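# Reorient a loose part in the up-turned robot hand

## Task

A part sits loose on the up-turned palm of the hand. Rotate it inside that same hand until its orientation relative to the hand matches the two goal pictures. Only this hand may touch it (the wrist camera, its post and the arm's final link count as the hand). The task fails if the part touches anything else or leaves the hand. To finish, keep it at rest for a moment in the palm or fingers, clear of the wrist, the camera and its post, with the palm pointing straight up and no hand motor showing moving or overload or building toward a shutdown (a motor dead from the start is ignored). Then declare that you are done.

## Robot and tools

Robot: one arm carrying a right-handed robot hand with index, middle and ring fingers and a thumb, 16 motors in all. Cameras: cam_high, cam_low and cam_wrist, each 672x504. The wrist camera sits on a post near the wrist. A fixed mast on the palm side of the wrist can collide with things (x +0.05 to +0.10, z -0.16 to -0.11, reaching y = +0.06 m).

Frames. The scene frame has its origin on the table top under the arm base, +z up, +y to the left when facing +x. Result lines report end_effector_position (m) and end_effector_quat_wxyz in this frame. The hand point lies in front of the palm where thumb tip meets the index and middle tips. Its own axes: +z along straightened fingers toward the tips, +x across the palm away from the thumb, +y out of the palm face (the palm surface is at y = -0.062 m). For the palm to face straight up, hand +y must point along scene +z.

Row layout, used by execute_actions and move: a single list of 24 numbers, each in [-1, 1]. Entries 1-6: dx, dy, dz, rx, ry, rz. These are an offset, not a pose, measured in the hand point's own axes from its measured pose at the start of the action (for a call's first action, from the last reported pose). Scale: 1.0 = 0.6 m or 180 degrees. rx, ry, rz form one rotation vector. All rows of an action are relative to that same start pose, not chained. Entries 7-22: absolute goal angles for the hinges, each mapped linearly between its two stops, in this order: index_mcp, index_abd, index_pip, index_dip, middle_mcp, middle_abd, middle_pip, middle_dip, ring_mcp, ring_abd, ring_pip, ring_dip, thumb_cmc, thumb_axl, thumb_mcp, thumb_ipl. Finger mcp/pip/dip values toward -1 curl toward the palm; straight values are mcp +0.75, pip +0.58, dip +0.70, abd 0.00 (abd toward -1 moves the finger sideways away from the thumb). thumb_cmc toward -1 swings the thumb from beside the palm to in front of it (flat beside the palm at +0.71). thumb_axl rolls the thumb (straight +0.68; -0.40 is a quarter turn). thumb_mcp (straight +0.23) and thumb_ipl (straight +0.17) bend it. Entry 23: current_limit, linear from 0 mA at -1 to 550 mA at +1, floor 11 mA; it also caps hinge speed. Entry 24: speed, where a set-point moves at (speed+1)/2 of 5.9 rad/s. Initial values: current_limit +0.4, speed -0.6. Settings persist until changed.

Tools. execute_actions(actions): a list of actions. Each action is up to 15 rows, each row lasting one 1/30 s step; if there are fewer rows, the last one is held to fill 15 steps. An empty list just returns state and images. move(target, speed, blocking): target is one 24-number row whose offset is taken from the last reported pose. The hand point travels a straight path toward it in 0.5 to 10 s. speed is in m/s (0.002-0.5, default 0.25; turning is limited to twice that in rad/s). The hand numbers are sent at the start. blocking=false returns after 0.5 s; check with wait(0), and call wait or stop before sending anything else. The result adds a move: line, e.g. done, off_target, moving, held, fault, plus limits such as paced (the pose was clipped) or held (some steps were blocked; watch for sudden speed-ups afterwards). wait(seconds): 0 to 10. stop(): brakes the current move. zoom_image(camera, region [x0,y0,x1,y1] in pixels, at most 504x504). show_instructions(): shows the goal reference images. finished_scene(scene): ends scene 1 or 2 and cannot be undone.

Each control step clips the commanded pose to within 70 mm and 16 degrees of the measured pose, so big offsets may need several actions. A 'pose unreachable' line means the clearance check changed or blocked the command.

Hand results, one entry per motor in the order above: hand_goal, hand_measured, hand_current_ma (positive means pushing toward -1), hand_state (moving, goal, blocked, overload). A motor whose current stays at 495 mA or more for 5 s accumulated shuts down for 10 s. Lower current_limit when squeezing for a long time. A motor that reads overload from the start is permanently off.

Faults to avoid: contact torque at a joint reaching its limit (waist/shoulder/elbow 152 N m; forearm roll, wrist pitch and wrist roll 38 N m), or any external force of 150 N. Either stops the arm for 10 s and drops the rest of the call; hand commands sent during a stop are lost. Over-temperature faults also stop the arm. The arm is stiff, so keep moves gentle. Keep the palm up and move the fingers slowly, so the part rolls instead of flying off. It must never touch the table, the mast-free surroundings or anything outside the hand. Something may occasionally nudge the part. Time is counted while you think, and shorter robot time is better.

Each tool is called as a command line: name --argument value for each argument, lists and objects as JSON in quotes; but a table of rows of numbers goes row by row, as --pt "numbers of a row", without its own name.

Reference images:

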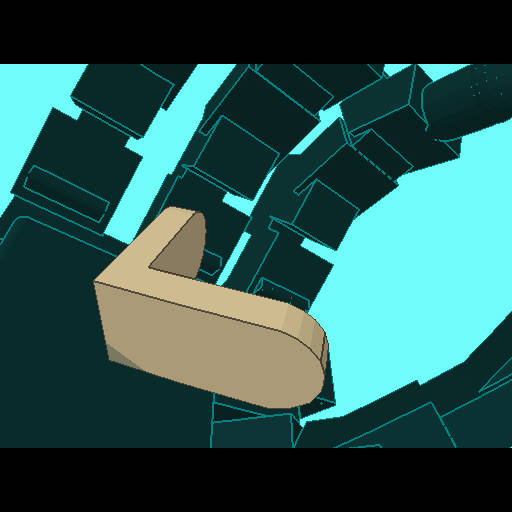

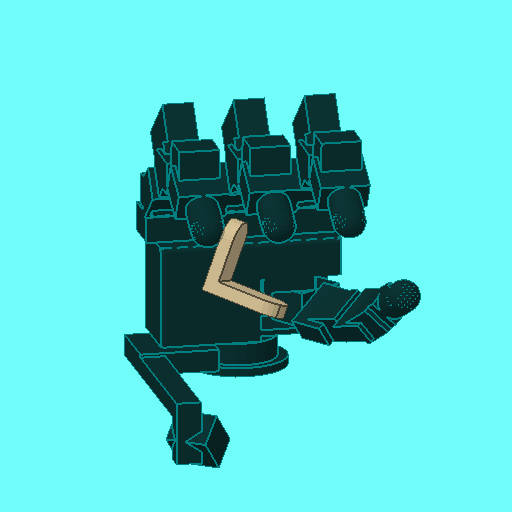

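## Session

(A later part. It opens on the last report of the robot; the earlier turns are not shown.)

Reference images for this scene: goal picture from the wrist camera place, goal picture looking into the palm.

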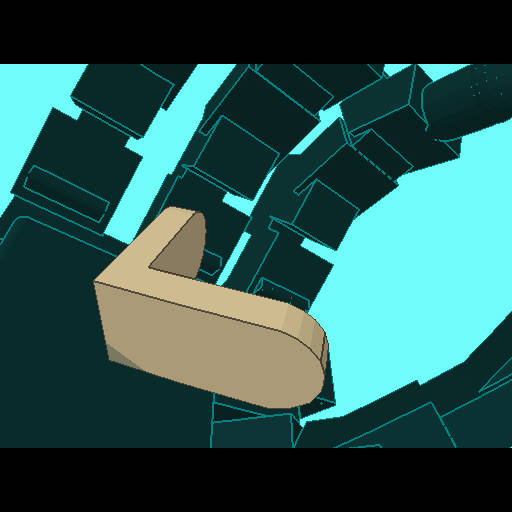

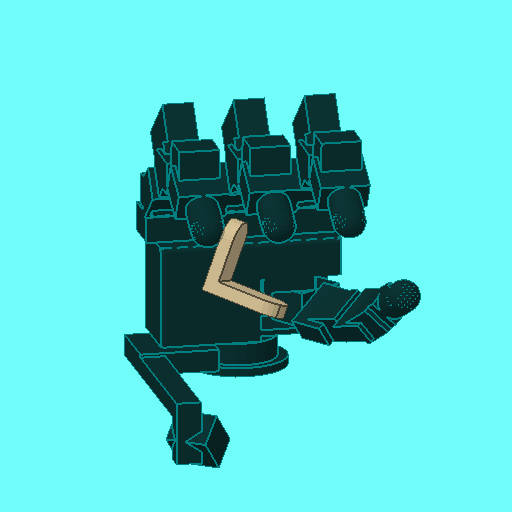

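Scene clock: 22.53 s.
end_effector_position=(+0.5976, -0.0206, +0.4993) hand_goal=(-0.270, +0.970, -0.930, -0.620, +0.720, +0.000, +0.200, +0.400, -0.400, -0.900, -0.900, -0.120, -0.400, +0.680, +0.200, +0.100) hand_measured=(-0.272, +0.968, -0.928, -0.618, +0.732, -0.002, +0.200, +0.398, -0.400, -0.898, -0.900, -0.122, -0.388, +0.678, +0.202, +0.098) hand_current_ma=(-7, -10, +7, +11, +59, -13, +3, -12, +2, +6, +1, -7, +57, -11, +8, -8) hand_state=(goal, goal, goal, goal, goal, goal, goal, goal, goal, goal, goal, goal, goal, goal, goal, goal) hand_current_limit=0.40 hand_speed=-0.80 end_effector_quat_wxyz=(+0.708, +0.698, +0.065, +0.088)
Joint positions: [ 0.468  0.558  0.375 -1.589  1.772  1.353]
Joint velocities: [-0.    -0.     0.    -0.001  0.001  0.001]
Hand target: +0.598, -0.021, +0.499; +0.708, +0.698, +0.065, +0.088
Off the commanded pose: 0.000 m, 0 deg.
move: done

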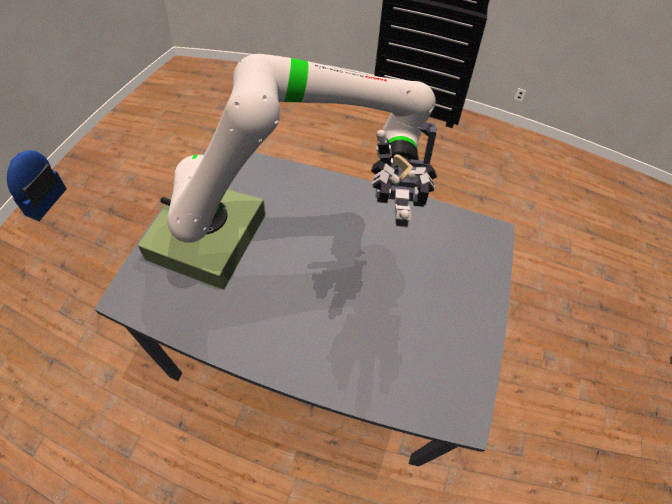

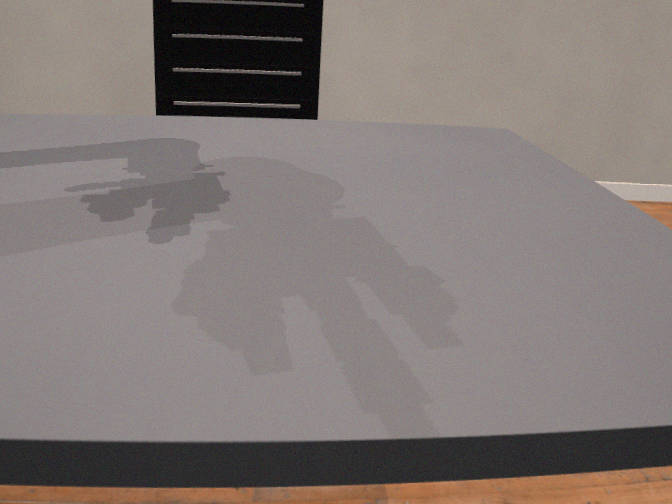

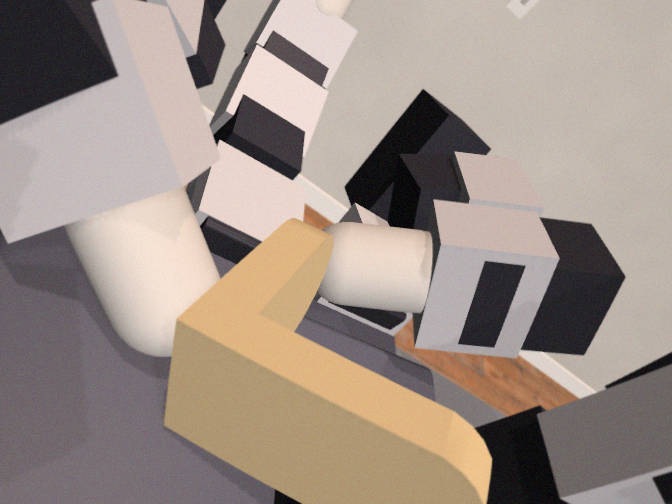

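move --target '[0,0,0,0,0,0, -0.3,1,-0.98,-0.42, 0.72,0,0.2,0.4, -0.42,-0.9,-0.9,-0.05, -0.44,0.68,0.2,0.1, 0.4,-0.8]'

zoom_image --camera "cam_high" --region '[345, 125, 445, 225]'

Scene clock: 24.50 s.
end_effector_position=(+0.5976, -0.0206, +0.4993) hand_goal=(-0.300, +1.000, -0.980, -0.420, +0.720, +0.000, +0.200, +0.400, -0.420, -0.900, -0.900, -0.050, -0.440, +0.680, +0.200, +0.100) hand_measured=(-0.298, +0.998, -0.978, -0.424, +0.732, -0.002, +0.200, +0.398, -0.416, -0.900, -0.900, -0.056, -0.432, +0.678, +0.202, +0.098) hand_current_ma=(+17, -11, +6, -18, +59, -13, +3, -12, +21, -2, -5, -27, +43, -11, +8, -8) hand_state=(goal, goal, goal, goal, goal, goal, goal, goal, goal, goal, goal, goal, goal, goal, goal, goal) hand_current_limit=0.40 hand_speed=-0.80 end_effector_quat_wxyz=(+0.708, +0.698, +0.065, +0.088)
Joint positions: [ 0.468  0.558  0.375 -1.589  1.772  1.353]
Joint velocities: [ 0.    -0.001 -0.    -0.     0.    -0.001]
Hand target: +0.598, -0.021, +0.499; +0.708, +0.698, +0.065, +0.088
Off the commanded pose: 0.000 m, 0 deg.
move: done

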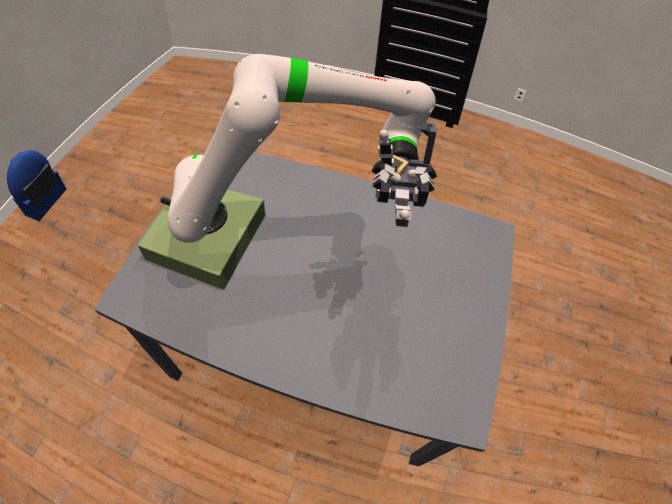

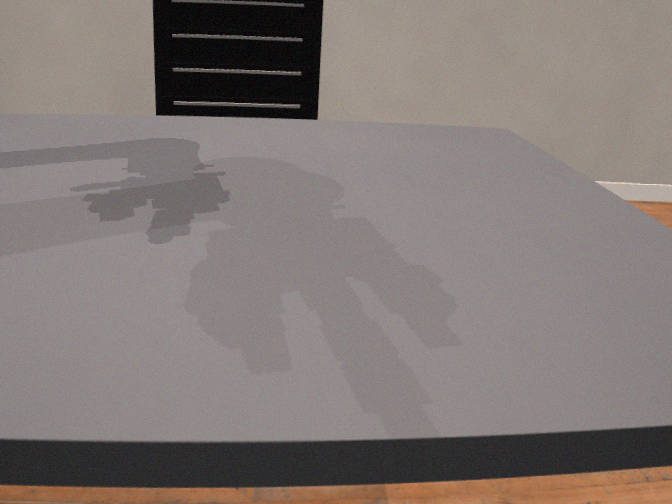

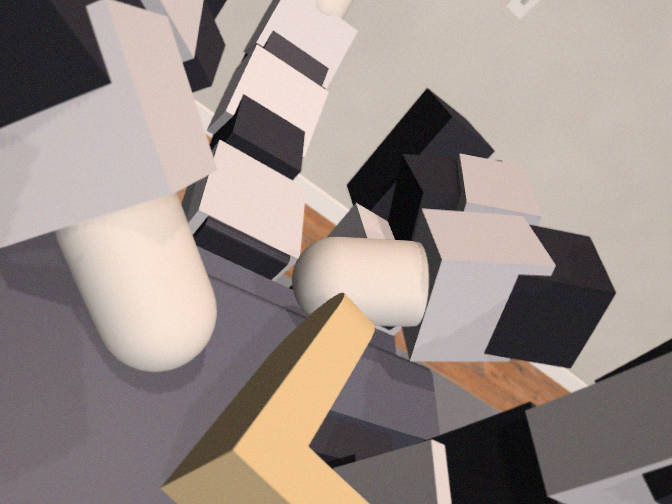

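Region (345, 125, 445, 225) of cam_high's 672x504 image, scaled by 5.040, with more detail than that image has.

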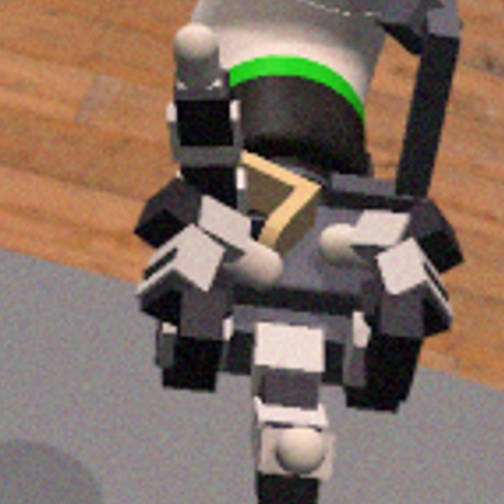

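execute_actions --actions '[[[0,0,0,0,0,0, 0.3,0.8,-0.9,-0.42, 0.5,0,-0.37,-0.1, -0.40,-0.5,-0.8,0.0, -0.44,0.68,0.2,0.1, 0.6,-0.3]],[[0,0,0,0,0,0, 0.3,0.3,-0.6,-0.2, 0.1,0,-0.37,-0.1, -0.40,-0.5,-0.8,0.0, -0.44,0.68,0.2,0.1, 0.6,-0.3]],[[0,0,0,0,0,0, 0.3,0.3,-0.6,-0.2, -0.3,0,-0.37,-0.1, -0.40,-0.5,-0.8,0.0, -0.44,0.68,0.2,0.1, 0.6,-0.3]]]'

zoom_image --camera "cam_high" --region '[345, 125, 445, 225]'

Scene clock: 26.27 s.
end_effector_position=(+0.5976, -0.0206, +0.4993) hand_goal=(+0.300, +0.300, -0.600, -0.200, -0.300, +0.000, -0.370, -0.100, -0.400, -0.500, -0.800, +0.000, -0.440, +0.680, +0.200, +0.100) hand_measured=(+0.304, +0.304, -0.606, -0.204, -0.294, -0.002, -0.370, -0.098, -0.404, -0.504, -0.808, -0.004, -0.432, +0.678, +0.202, +0.098) hand_current_ma=(+22, +19, -30, -21, +7, -13, +0, +11, -25, -21, -38, -17, +43, -11, +8, -8) hand_state=(goal, goal, goal, goal, moving, goal, goal, goal, goal, goal, goal, goal, goal, goal, goal, goal) hand_current_limit=0.60 hand_speed=-0.30 end_effector_quat_wxyz=(+0.708, +0.698, +0.065, +0.088)
Joint positions: [ 0.468  0.558  0.375 -1.589  1.772  1.353]
Joint velocities: [ 0.    -0.001  0.    -0.    -0.001  0.001]
Hand target: +0.598, -0.021, +0.499; +0.708, +0.698, +0.065, +0.088
Off the commanded pose: 0.000 m, 0 deg.
Step readings (end_effector_position; steps 1 to 15: 1st action; 16 to 30: 2nd action; 31 to 45: 3rd action):
0: (+0.5976, -0.0206, +0.4993)
1: (+0.5976, -0.0206, +0.4993)
2: (+0.5976, -0.0206, +0.4993)
4: (+0.5976, -0.0206, +0.4993)
8: (+0.5976, -0.0206, +0.4993)
15: (+0.5976, -0.0206, +0.4993)
16: (+0.5976, -0.0206, +0.4993)
17: (+0.5976, -0.0206, +0.4993)
19: (+0.5976, -0.0206, +0.4993)
23: (+0.5976, -0.0206, +0.4993)
30: (+0.5976, -0.0206, +0.4993)
31: (+0.5976, -0.0206, +0.4993)
32: (+0.5976, -0.0206, +0.4993)
34: (+0.5976, -0.0206, +0.4993)
38: (+0.5976, -0.0206, +0.4993)
45: end_effector_position above

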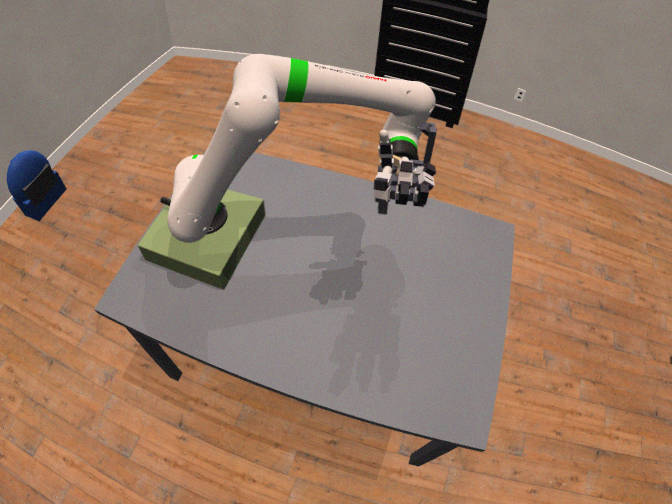

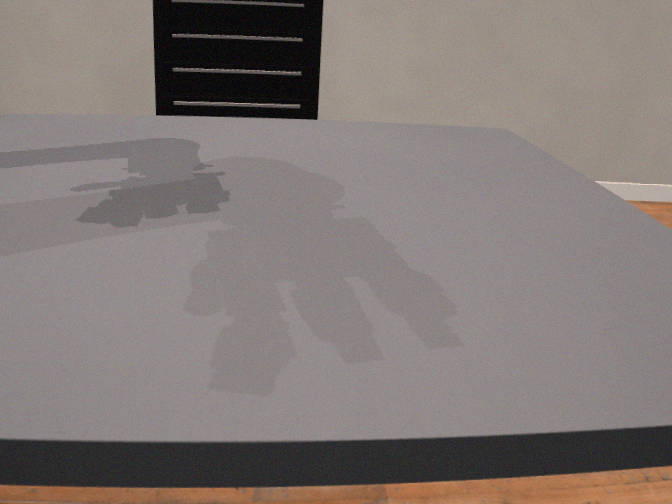

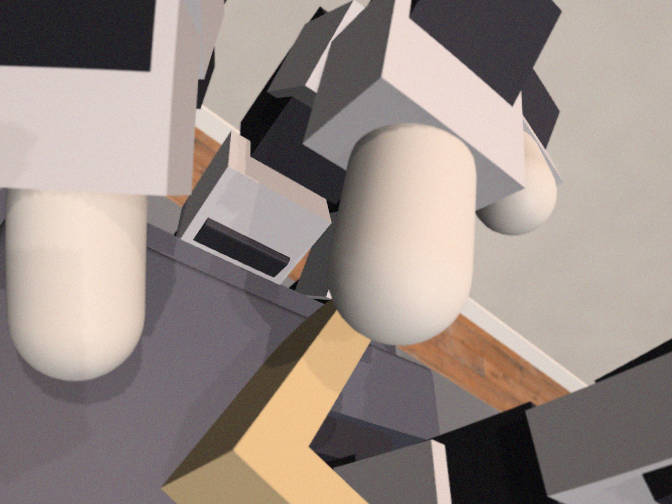

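Region (345, 125, 445, 225) of cam_high's 672x504 image, scaled by 5.040, with more detail than that image has.

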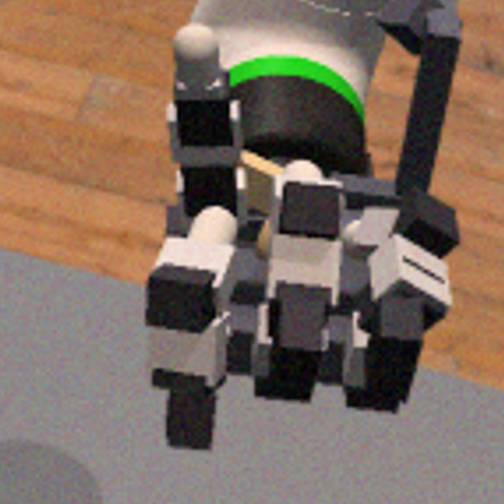

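move --target '[0,0,0,0,0,0, 0.3,0.3,-0.6,-0.2, -0.66,0,-0.23,-0.1, -0.40,-0.5,-0.8,0.0, -0.44,0.68,0.2,0.1, 0.0,-0.6]'

Scene clock: 27.10 s.
end_effector_position=(+0.5976, -0.0206, +0.4993) hand_goal=(+0.300, +0.300, -0.600, -0.200, -0.660, +0.000, -0.230, -0.100, -0.400, -0.500, -0.800, +0.000, -0.440, +0.680, +0.200, +0.100) hand_measured=(+0.304, +0.304, -0.606, -0.204, -0.580, -0.002, -0.214, -0.094, -0.404, -0.504, -0.808, -0.004, -0.432, +0.678, +0.202, +0.098) hand_current_ma=(+22, +19, -30, -21, +275, -13, +79, +28, -25, -21, -38, -17, +43, -11, +8, -8) hand_state=(goal, goal, goal, goal, blocked, goal, goal, goal, goal, goal, goal, goal, goal, goal, goal, goal) hand_current_limit=0.00 hand_speed=-0.60 end_effector_quat_wxyz=(+0.708, +0.698, +0.065, +0.088)
Joint positions: [ 0.468  0.558  0.375 -1.589  1.772  1.353]
Joint velocities: [-0.     0.    -0.001  0.001 -0.     0.001]
Hand target: +0.598, -0.021, +0.499; +0.708, +0.698, +0.065, +0.088
Off the commanded pose: 0.000 m, 0 deg.
move: done

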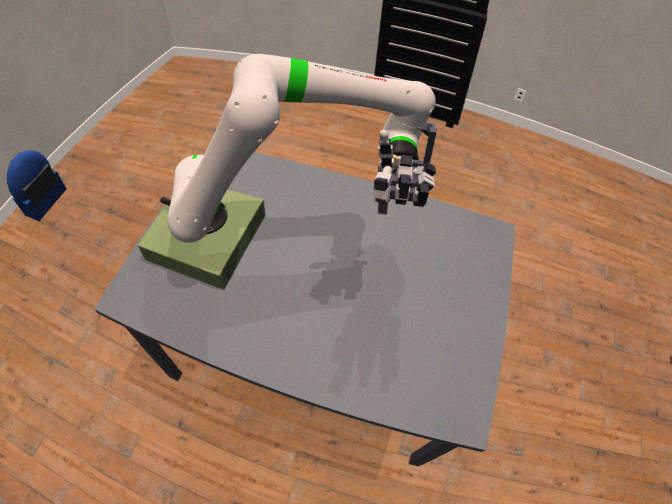

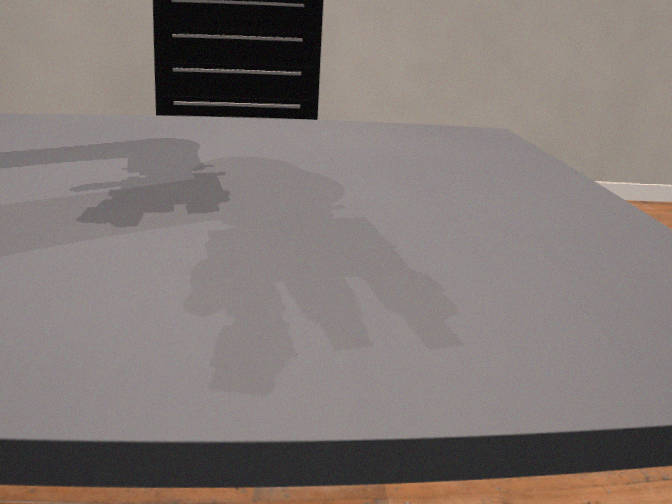

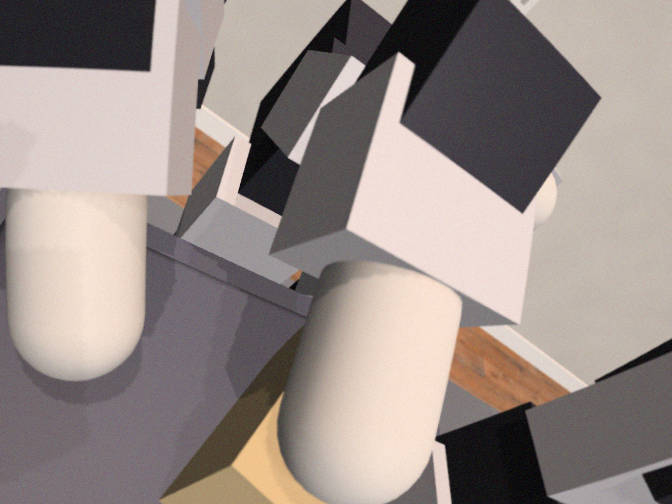

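execute_actions --actions '[[[0,0,0,0,0,0, 0.3,0.3,-0.6,-0.2, -0.62,0,-0.23,-0.1, -0.40,-0.5,-0.8,0.0, 0.6,0.68,0.2,0.1, 0.3,-0.2]],[[0,0,0,0,0,0, 0.3,0.3,-0.6,-0.2, -0.62,0,-0.23,-0.1, -0.40,-0.5,-0.8,0.0, 0.6,0.68,0.2,0.1, 0.3,-0.2]],[[0,0,0,0,0,0, 0.3,0.3,-0.6,-0.2, -0.41,0,-0.445,-0.1, -0.40,-0.5,-0.8,0.0, 0.6,0.68,0.2,0.1, 0.3,-0.8]],[[0,0,0,0,0,0, 0.3,0.3,-0.6,-0.2, -0.3,0,-0.525,-0.12, -0.40,-0.5,-0.8,0.0, 0.6,0.68,0.2,0.1, 0.3,-0.85]]]'

zoom_image --camera "cam_high" --region '[345, 125, 445, 225]'

Scene clock: 29.40 s.
end_effector_position=(+0.5976, -0.0206, +0.4993) hand_goal=(+0.300, +0.300, -0.600, -0.200, -0.300, +0.000, -0.524, -0.120, -0.400, -0.500, -0.800, +0.000, +0.600, +0.680, +0.200, +0.100) hand_measured=(+0.304, +0.304, -0.606, -0.204, -0.294, -0.002, -0.500, -0.104, -0.404, -0.504, -0.808, -0.004, +0.610, +0.678, +0.202, +0.098) hand_current_ma=(+22, +19, -30, -21, +32, -13, +121, +83, -25, -21, -38, -17, +53, -11, +8, -8) hand_state=(goal, goal, goal, goal, goal, goal, blocked, goal, goal, goal, goal, goal, goal, goal, goal, goal) hand_current_limit=0.30 hand_speed=-0.85 end_effector_quat_wxyz=(+0.708, +0.698, +0.065, +0.088)
Joint positions: [ 0.468  0.558  0.375 -1.589  1.772  1.353]
Joint velocities: [-0.    -0.     0.001  0.001  0.001  0.001]
Hand target: +0.598, -0.021, +0.499; +0.708, +0.698, +0.065, +0.088
Off the commanded pose: 0.000 m, 0 deg.
Step readings (end_effector_position; steps 1 to 15: 1st action; 16 to 30: 2nd action; 31 to 45: 3rd action; 46 to 60: 4th action):
0: (+0.5976, -0.0206, +0.4993)
1: (+0.5976, -0.0206, +0.4993)
2: (+0.5976, -0.0206, +0.4993)
4: (+0.5976, -0.0206, +0.4993)
8: (+0.5976, -0.0206, +0.4993)
15: (+0.5976, -0.0206, +0.4993)
16: (+0.5976, -0.0206, +0.4993)
17: (+0.5976, -0.0206, +0.4993)
19: (+0.5976, -0.0206, +0.4993)
23: (+0.5976, -0.0206, +0.4993)
30: (+0.5976, -0.0206, +0.4993)
31: (+0.5976, -0.0206, +0.4993)
32: (+0.5976, -0.0206, +0.4993)
34: (+0.5976, -0.0206, +0.4993)
38: (+0.5976, -0.0206, +0.4993)
45: (+0.5976, -0.0206, +0.4993)
46: (+0.5976, -0.0206, +0.4993)
47: (+0.5976, -0.0206, +0.4993)
49: (+0.5976, -0.0206, +0.4993)
53: (+0.5976, -0.0206, +0.4993)
60: end_effector_position above

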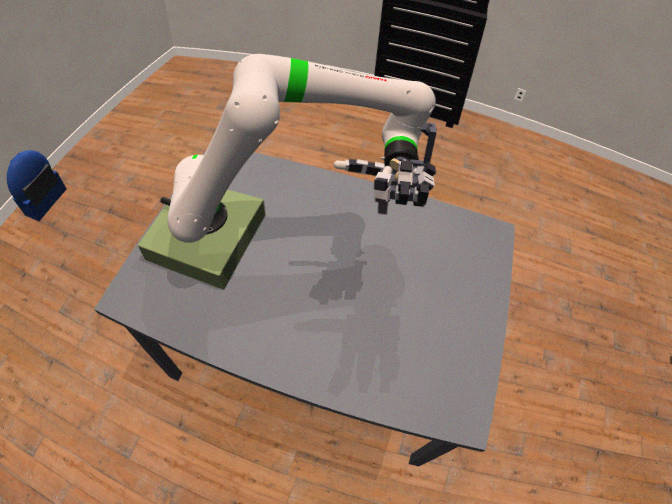

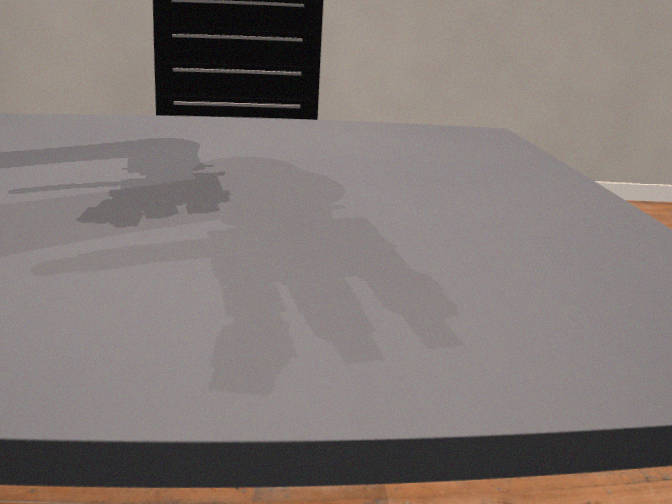

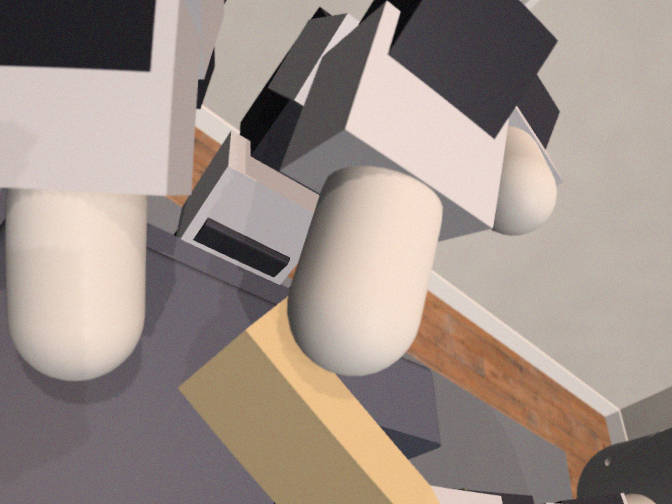

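Region (345, 125, 445, 225) of cam_high's 672x504 image, scaled by 5.040, with more detail than that image has.

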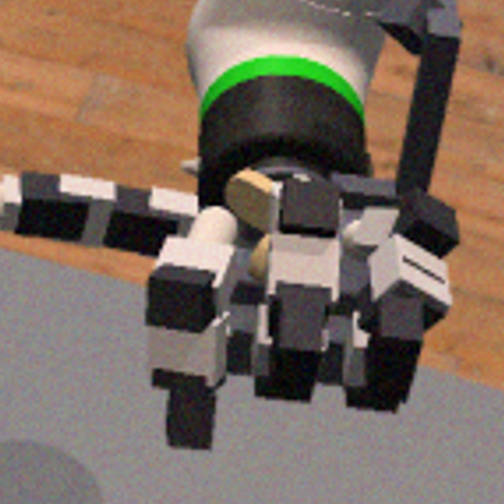

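execute_actions --actions '[[[0,0,0,0,0,0, -0.2,-0.05,-0.15,-0.03, -0.3,0,-0.525,-0.12, -0.40,-0.5,-0.8,0.0, 0.6,0.68,0.2,0.1, 0.4,-0.3]],[[0,0,0,0,0,0, -0.55,-0.05,-0.15,-0.03, -0.3,0,-0.525,-0.12, -0.40,-0.5,-0.8,0.0, 0.6,0.68,0.2,0.1, 0.4,-0.3]]]'

zoom_image --camera "cam_high" --region '[345, 125, 445, 225]'

Scene clock: 30.63 s.
end_effector_position=(+0.5976, -0.0206, +0.4993) hand_goal=(-0.550, -0.050, -0.150, -0.030, -0.300, +0.000, -0.524, -0.120, -0.400, -0.500, -0.800, +0.000, +0.600, +0.680, +0.200, +0.100) hand_measured=(-0.508, -0.046, -0.156, -0.034, -0.294, -0.002, -0.500, -0.104, -0.404, -0.504, -0.808, -0.004, +0.610, +0.678, +0.202, +0.098) hand_current_ma=(+31, +15, -30, -21, +32, -13, +122, +83, -25, -21, -38, -17, +53, -11, +8, -8) hand_state=(moving, goal, goal, goal, goal, goal, blocked, goal, goal, goal, goal, goal, goal, goal, goal, goal) hand_current_limit=0.40 hand_speed=-0.30 end_effector_quat_wxyz=(+0.708, +0.698, +0.065, +0.088)
Joint positions: [ 0.468  0.558  0.375 -1.589  1.772  1.353]
Joint velocities: [-0.    -0.001 -0.     0.002 -0.    -0.002]
Hand target: +0.598, -0.021, +0.499; +0.708, +0.698, +0.065, +0.088
Off the commanded pose: 0.000 m, 0 deg.
Step readings (end_effector_position; steps 1 to 15: 1st action; 16 to 30: 2nd action):
0: (+0.5976, -0.0206, +0.4993)
1: (+0.5976, -0.0206, +0.4993)
2: (+0.5976, -0.0206, +0.4993)
4: (+0.5976, -0.0206, +0.4993)
8: (+0.5976, -0.0206, +0.4993)
15: (+0.5976, -0.0206, +0.4993)
16: (+0.5976, -0.0206, +0.4993)
17: (+0.5976, -0.0206, +0.4993)
19: (+0.5976, -0.0206, +0.4993)
23: (+0.5976, -0.0206, +0.4993)
30: end_effector_position above

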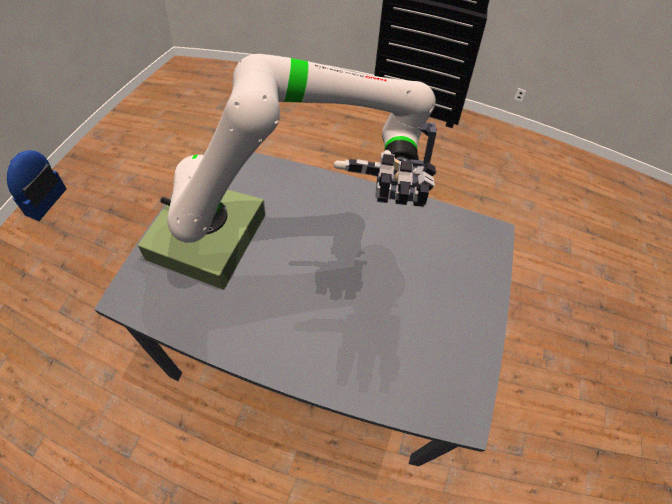

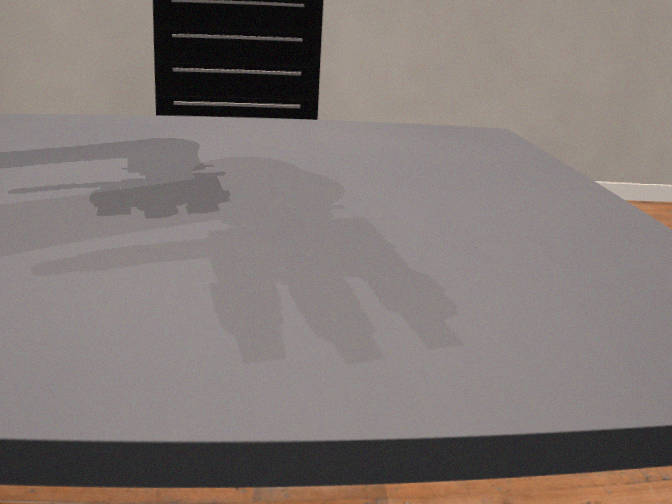

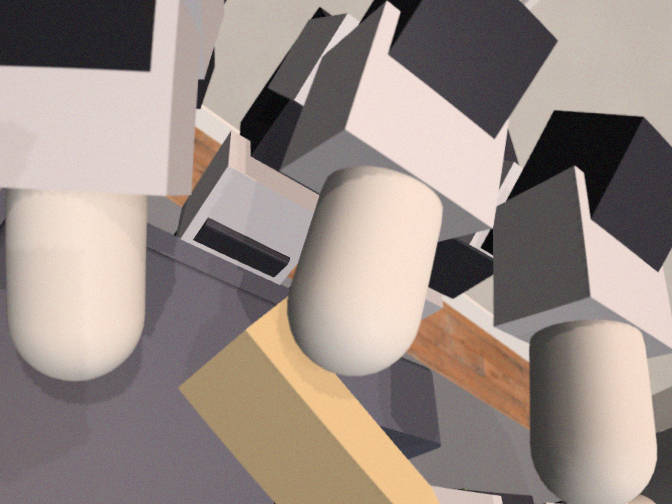

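Region (345, 125, 445, 225) of cam_high's 672x504 image, scaled by 5.040, with more detail than that image has.

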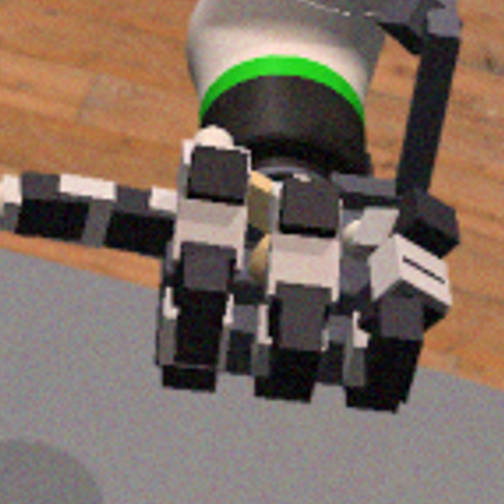

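execute_actions --actions '[[[0,0,0,0,0,0, 0.15,-0.15,-0.5,-0.15, 0.1,0,-0.3,0.1, -0.40,-0.9,-0.9,-0.1, 0.6,0.68,0.2,0.1, 0.6,-0.2]],[[0,0,0,0,0,0, 0.15,-0.15,-0.9,-0.15, 0.72,0,0.2,0.4, -0.40,-0.9,-0.9,-0.1, 0.6,0.68,0.2,0.1, 0.6,-0.2]],[[0,0,0,0,0,0, -0.22,-0.15,-0.9,-0.12, 0.72,0,0.2,0.4, -0.40,-0.9,-0.9,-0.1, 0.6,0.68,0.2,0.1, 0.6,-0.3]]]'

Scene clock: 32.47 s.
end_effector_position=(+0.5976, -0.0206, +0.4993) hand_goal=(-0.220, -0.150, -0.900, -0.120, +0.720, +0.000, +0.200, +0.400, -0.400, -0.900, -0.900, -0.100, +0.600, +0.680, +0.200, +0.100) hand_measured=(-0.210, -0.148, -0.900, -0.124, +0.732, -0.002, +0.200, +0.398, -0.398, -0.898, -0.900, -0.098, +0.610, +0.678, +0.202, +0.098) hand_current_ma=(+60, +12, -1, -20, +60, -13, +3, -11, +8, +10, +5, +13, +53, -11, +8, -8) hand_state=(goal, goal, goal, goal, goal, goal, goal, goal, goal, goal, goal, goal, goal, goal, goal, goal) hand_current_limit=0.60 hand_speed=-0.30 end_effector_quat_wxyz=(+0.708, +0.698, +0.065, +0.088)
Joint positions: [ 0.468  0.558  0.375 -1.589  1.772  1.353]
Joint velocities: [-0.     0.001 -0.     0.    -0.    -0.   ]
Hand target: +0.598, -0.021, +0.499; +0.708, +0.698, +0.065, +0.088
Off the commanded pose: 0.000 m, 0 deg.
Step readings (end_effector_position; steps 1 to 15: 1st action; 16 to 30: 2nd action; 31 to 45: 3rd action):
0: (+0.5976, -0.0206, +0.4993)
1: (+0.5976, -0.0206, +0.4993)
2: (+0.5976, -0.0206, +0.4993)
4: (+0.5976, -0.0206, +0.4993)
8: (+0.5976, -0.0206, +0.4993)
15: (+0.5976, -0.0206, +0.4993)
16: (+0.5976, -0.0206, +0.4993)
17: (+0.5976, -0.0206, +0.4993)
19: (+0.5976, -0.0206, +0.4993)
23: (+0.5976, -0.0206, +0.4993)
30: (+0.5976, -0.0206, +0.4993)
31: (+0.5976, -0.0206, +0.4993)
32: (+0.5976, -0.0206, +0.4993)
34: (+0.5976, -0.0206, +0.4993)
38: (+0.5976, -0.0206, +0.4993)
45: end_effector_position above

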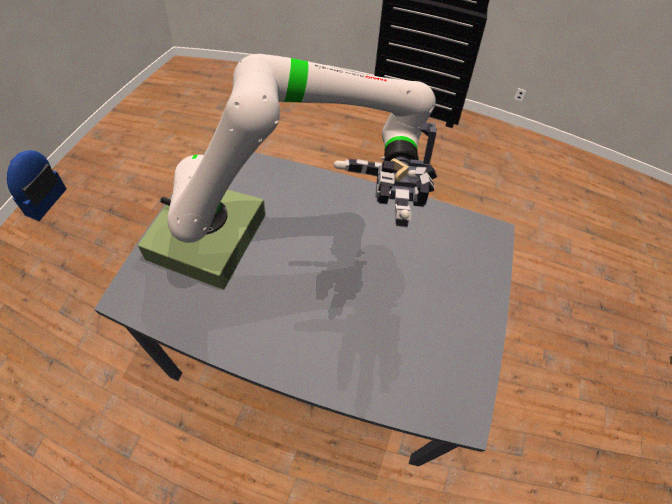

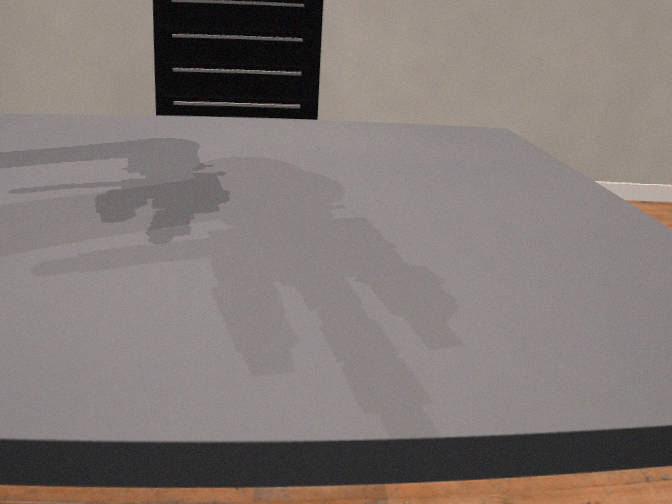

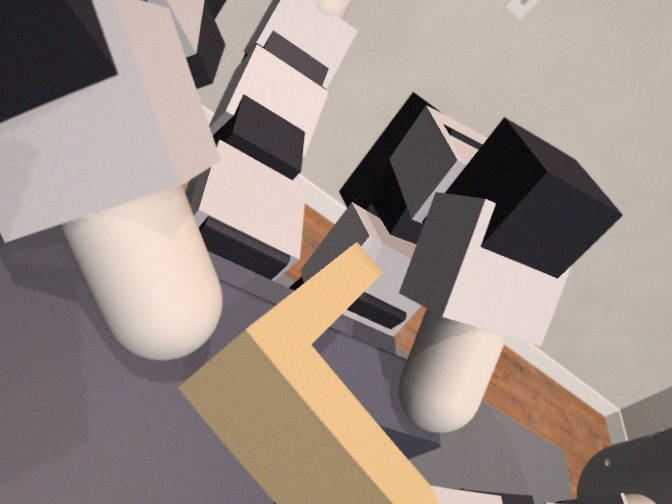

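execute_actions --actions '[[[0,0,0,0,0,0, -0.22,0.5,-0.92,-0.2, 0.72,0,0.2,0.4, -0.42,-1,-0.9,-0.1, 0.6,0.68,0.2,0.1, 0.6,-0.5]],[[0,0,0,0,0,0, -0.3,1,-0.97,-0.4, 0.72,0,0.2,0.4, -0.42,-1,-0.9,-0.1, 0.6,0.68,0.2,0.1, 0.6,-0.5]]]'

Scene clock: 33.57 s.
end_effector_position=(+0.5976, -0.0206, +0.4993) hand_goal=(-0.300, +1.000, -0.970, -0.400, +0.720, +0.000, +0.200, +0.400, -0.420, -1.000, -0.900, -0.100, +0.600, +0.680, +0.200, +0.100) hand_measured=(-0.272, +0.708, -0.892, -0.324, +0.732, -0.002, +0.200, +0.398, -0.418, -0.998, -0.900, -0.098, +0.610, +0.678, +0.202, +0.098) hand_current_ma=(+121, -94, +364, +226, +60, -13, +3, -11, +7, +9, +5, +13, +53, -11, +8, -8) hand_state=(moving, moving, moving, moving, goal, goal, goal, goal, goal, goal, goal, goal, goal, goal, goal, goal) hand_current_limit=0.60 hand_speed=-0.50 end_effector_quat_wxyz=(+0.708, +0.698, +0.065, +0.088)
Joint positions: [ 0.468  0.558  0.375 -1.589  1.772  1.353]
Joint velocities: [ 0.    -0.    -0.    -0.002  0.001 -0.   ]
Hand target: +0.598, -0.021, +0.499; +0.708, +0.698, +0.065, +0.088
Off the commanded pose: 0.000 m, 0 deg.
Step readings (end_effector_position; steps 1 to 15: 1st action; 16 to 30: 2nd action):
0: (+0.5976, -0.0206, +0.4993)
1: (+0.5976, -0.0206, +0.4993)
2: (+0.5976, -0.0206, +0.4993)
4: (+0.5976, -0.0206, +0.4993)
8: (+0.5976, -0.0206, +0.4993)
15: (+0.5976, -0.0206, +0.4993)
16: (+0.5976, -0.0206, +0.4993)
17: (+0.5976, -0.0206, +0.4993)
19: (+0.5976, -0.0206, +0.4993)
23: (+0.5976, -0.0206, +0.4993)
30: end_effector_position above

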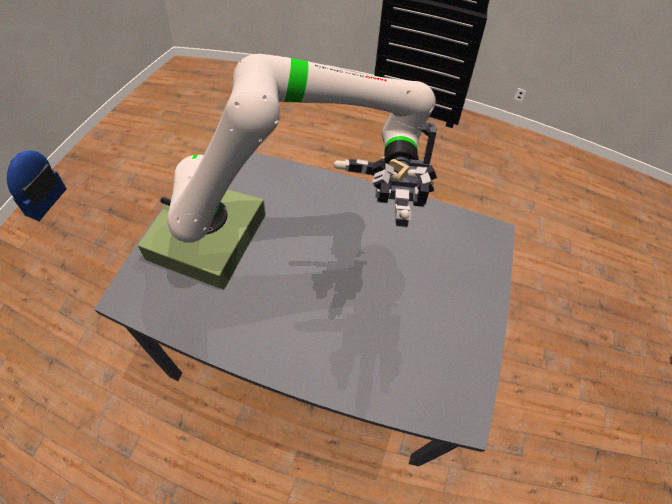

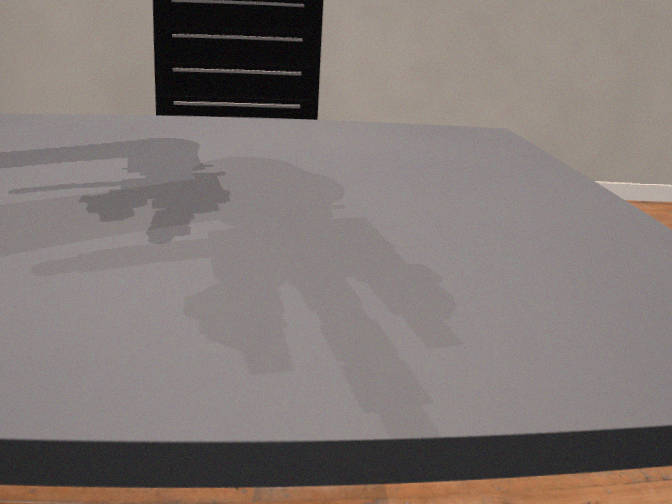

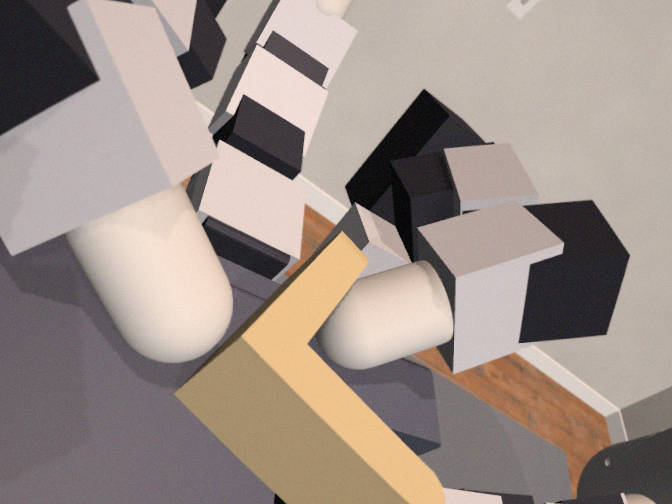

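move --target '[0,0,0,0,0,0, -0.3,1,-0.97,-0.4, 0.72,0,0.2,0.4, -0.42,-1,-0.9,-0.1, 0.1,0.68,0.2,0.1, 0.5,-0.5]'

Scene clock: 34.57 s.
end_effector_position=(+0.5976, -0.0206, +0.4993) hand_goal=(-0.300, +1.000, -0.970, -0.400, +0.720, +0.000, +0.200, +0.400, -0.420, -1.000, -0.900, -0.100, +0.100, +0.680, +0.200, +0.100) hand_measured=(-0.300, +0.998, -0.966, -0.398, +0.732, -0.002, +0.200, +0.398, -0.418, -0.998, -0.892, -0.098, +0.136, +0.678, +0.202, +0.098) hand_current_ma=(+1, -11, +21, +15, +60, -13, +3, -11, +8, +9, +40, +13, +182, -10, +8, -8) hand_state=(goal, goal, goal, goal, goal, goal, goal, goal, goal, goal, goal, goal, blocked, goal, goal, goal) hand_current_limit=0.50 hand_speed=-0.50 end_effector_quat_wxyz=(+0.708, +0.698, +0.065, +0.088)
Joint positions: [ 0.468  0.558  0.375 -1.589  1.772  1.353]
Joint velocities: [-0.     0.    -0.001  0.001  0.    -0.   ]
Hand target: +0.598, -0.021, +0.499; +0.708, +0.698, +0.065, +0.088
Off the commanded pose: 0.000 m, 0 deg.
move: done

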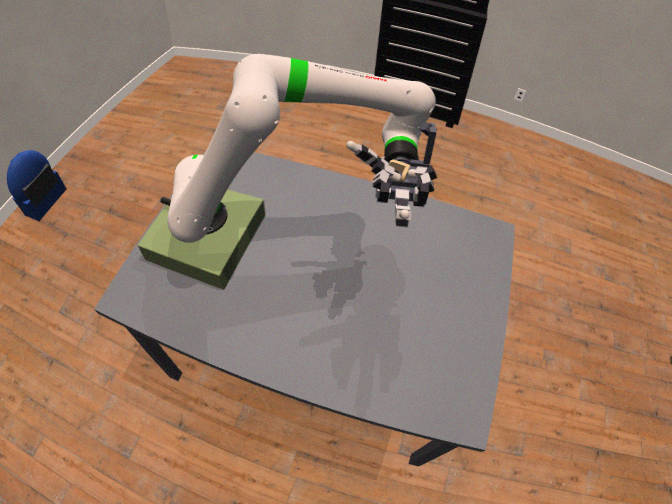

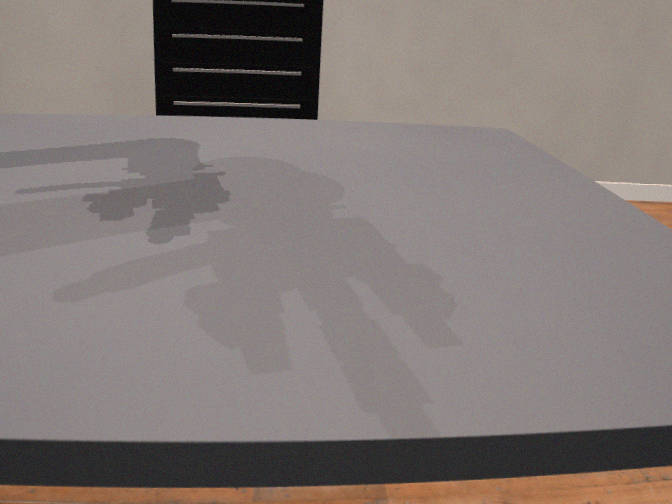

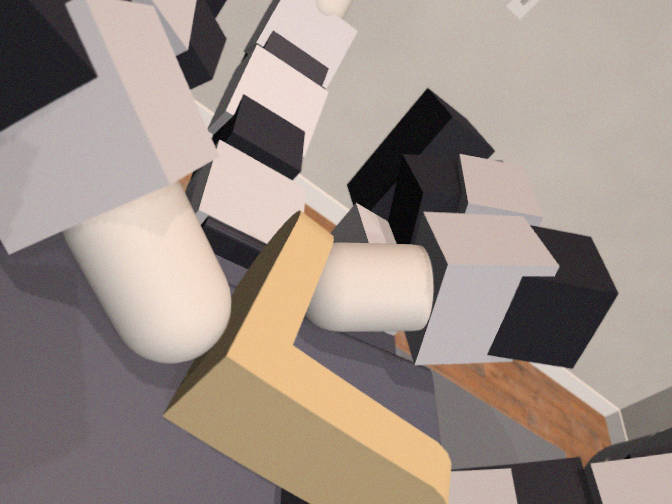

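move --target '[0,0,0,0,0,0, -0.3,1,-0.97,-0.4, 0.72,0,0.2,0.4, -0.42,-1,-0.9,-0.1, -0.33,0.68,0.2,0.1, 0.5,-0.7]'

Scene clock: 35.53 s.
end_effector_position=(+0.5976, -0.0206, +0.4993) hand_goal=(-0.300, +1.000, -0.970, -0.400, +0.720, +0.000, +0.200, +0.400, -0.420, -1.000, -0.900, -0.100, -0.330, +0.680, +0.200, +0.100) hand_measured=(-0.300, +0.998, -0.968, -0.398, +0.732, -0.002, +0.200, +0.398, -0.420, -0.998, -0.898, -0.098, -0.318, +0.678, +0.202, +0.098) hand_current_ma=(+1, -8, +7, +14, +60, -13, +3, -11, +5, +9, +7, +13, +66, -10, +8, -8) hand_state=(goal, goal, goal, goal, goal, goal, goal, goal, goal, goal, goal, goal, goal, goal, goal, goal) hand_current_limit=0.50 hand_speed=-0.70 end_effector_quat_wxyz=(+0.708, +0.698, +0.065, +0.088)
Joint positions: [ 0.468  0.558  0.375 -1.589  1.772  1.353]
Joint velocities: [-0.    -0.     0.     0.002 -0.001 -0.   ]
Hand target: +0.598, -0.021, +0.499; +0.708, +0.698, +0.065, +0.088
Off the commanded pose: 0.000 m, 0 deg.
move: done

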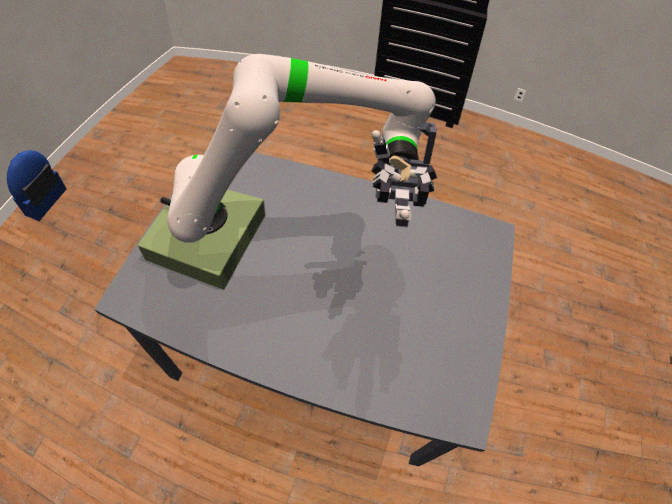

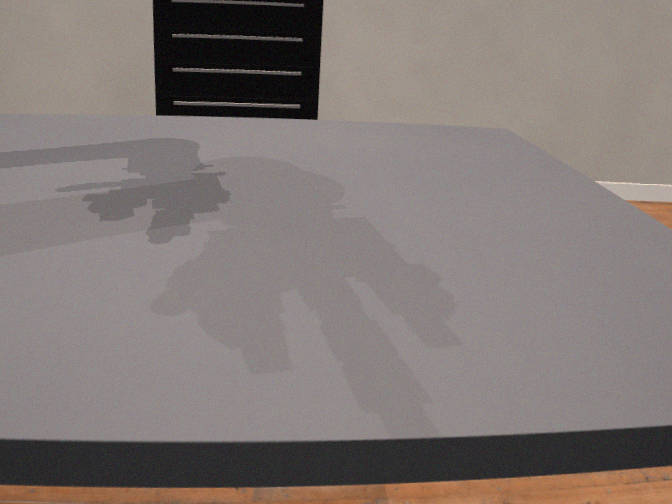

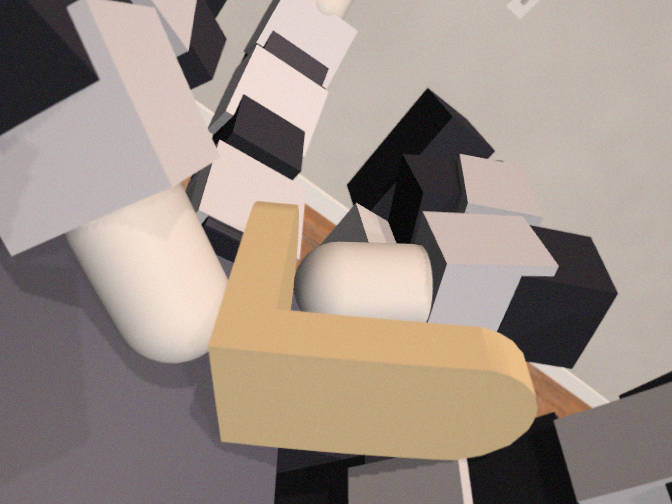

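move --target '[0,0,0,0,0,0, -0.36,1,-0.92,-0.4, 0.72,0,0.2,0.4, -0.42,-1,-0.9,-0.1, -0.33,0.68,0.2,0.1, 0.5,-0.85]'

Scene clock: 37.63 s.
end_effector_position=(+0.5976, -0.0206, +0.4993) hand_goal=(-0.360, +1.000, -0.920, -0.400, +0.720, +0.000, +0.200, +0.400, -0.420, -1.000, -0.900, -0.100, -0.330, +0.680, +0.200, +0.100) hand_measured=(-0.358, +0.998, -0.926, -0.398, +0.732, -0.002, +0.200, +0.398, -0.420, -0.998, -0.898, -0.098, -0.318, +0.678, +0.202, +0.098) hand_current_ma=(+11, -8, -31, +13, +60, -13, +3, -11, +4, +9, +6, +13, +66, -10, +8, -8) hand_state=(goal, goal, goal, goal, goal, goal, goal, goal, goal, goal, goal, goal, goal, goal, goal, goal) hand_current_limit=0.50 hand_speed=-0.85 end_effector_quat_wxyz=(+0.708, +0.698, +0.065, +0.088)
Joint positions: [ 0.468  0.558  0.375 -1.589  1.772  1.353]
Joint velocities: [-0.     0.    -0.001 -0.001 -0.    -0.   ]
Hand target: +0.598, -0.021, +0.499; +0.708, +0.698, +0.065, +0.088
Off the commanded pose: 0.000 m, 0 deg.
move: done

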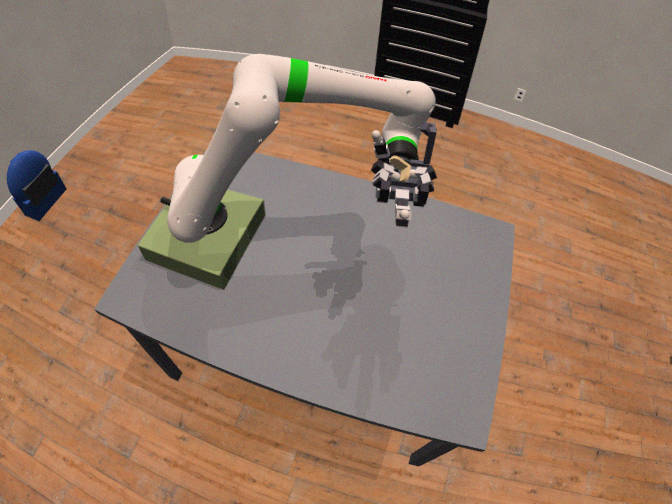

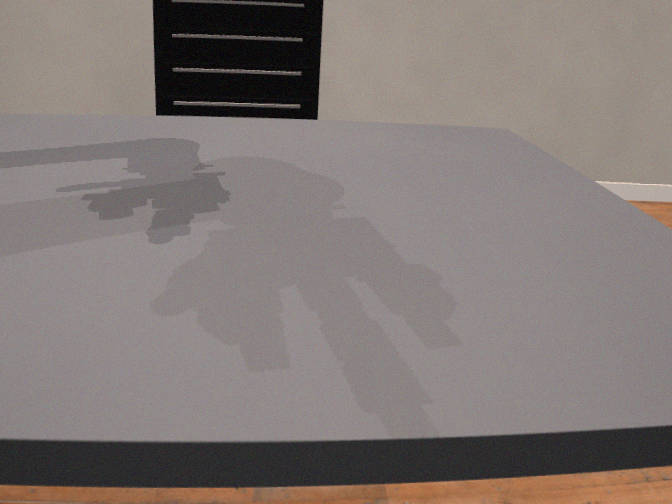

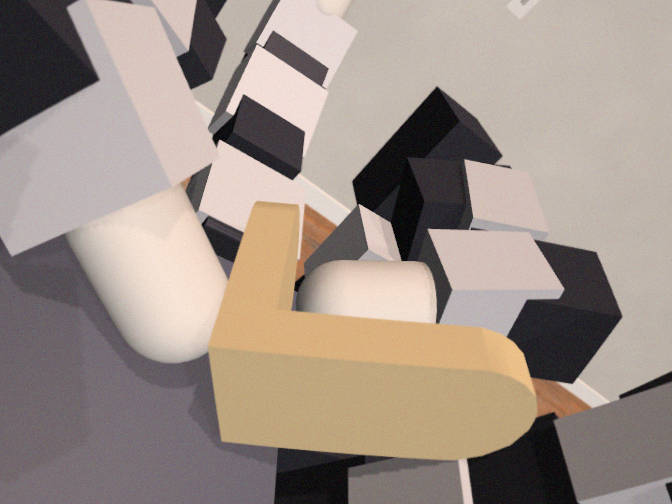

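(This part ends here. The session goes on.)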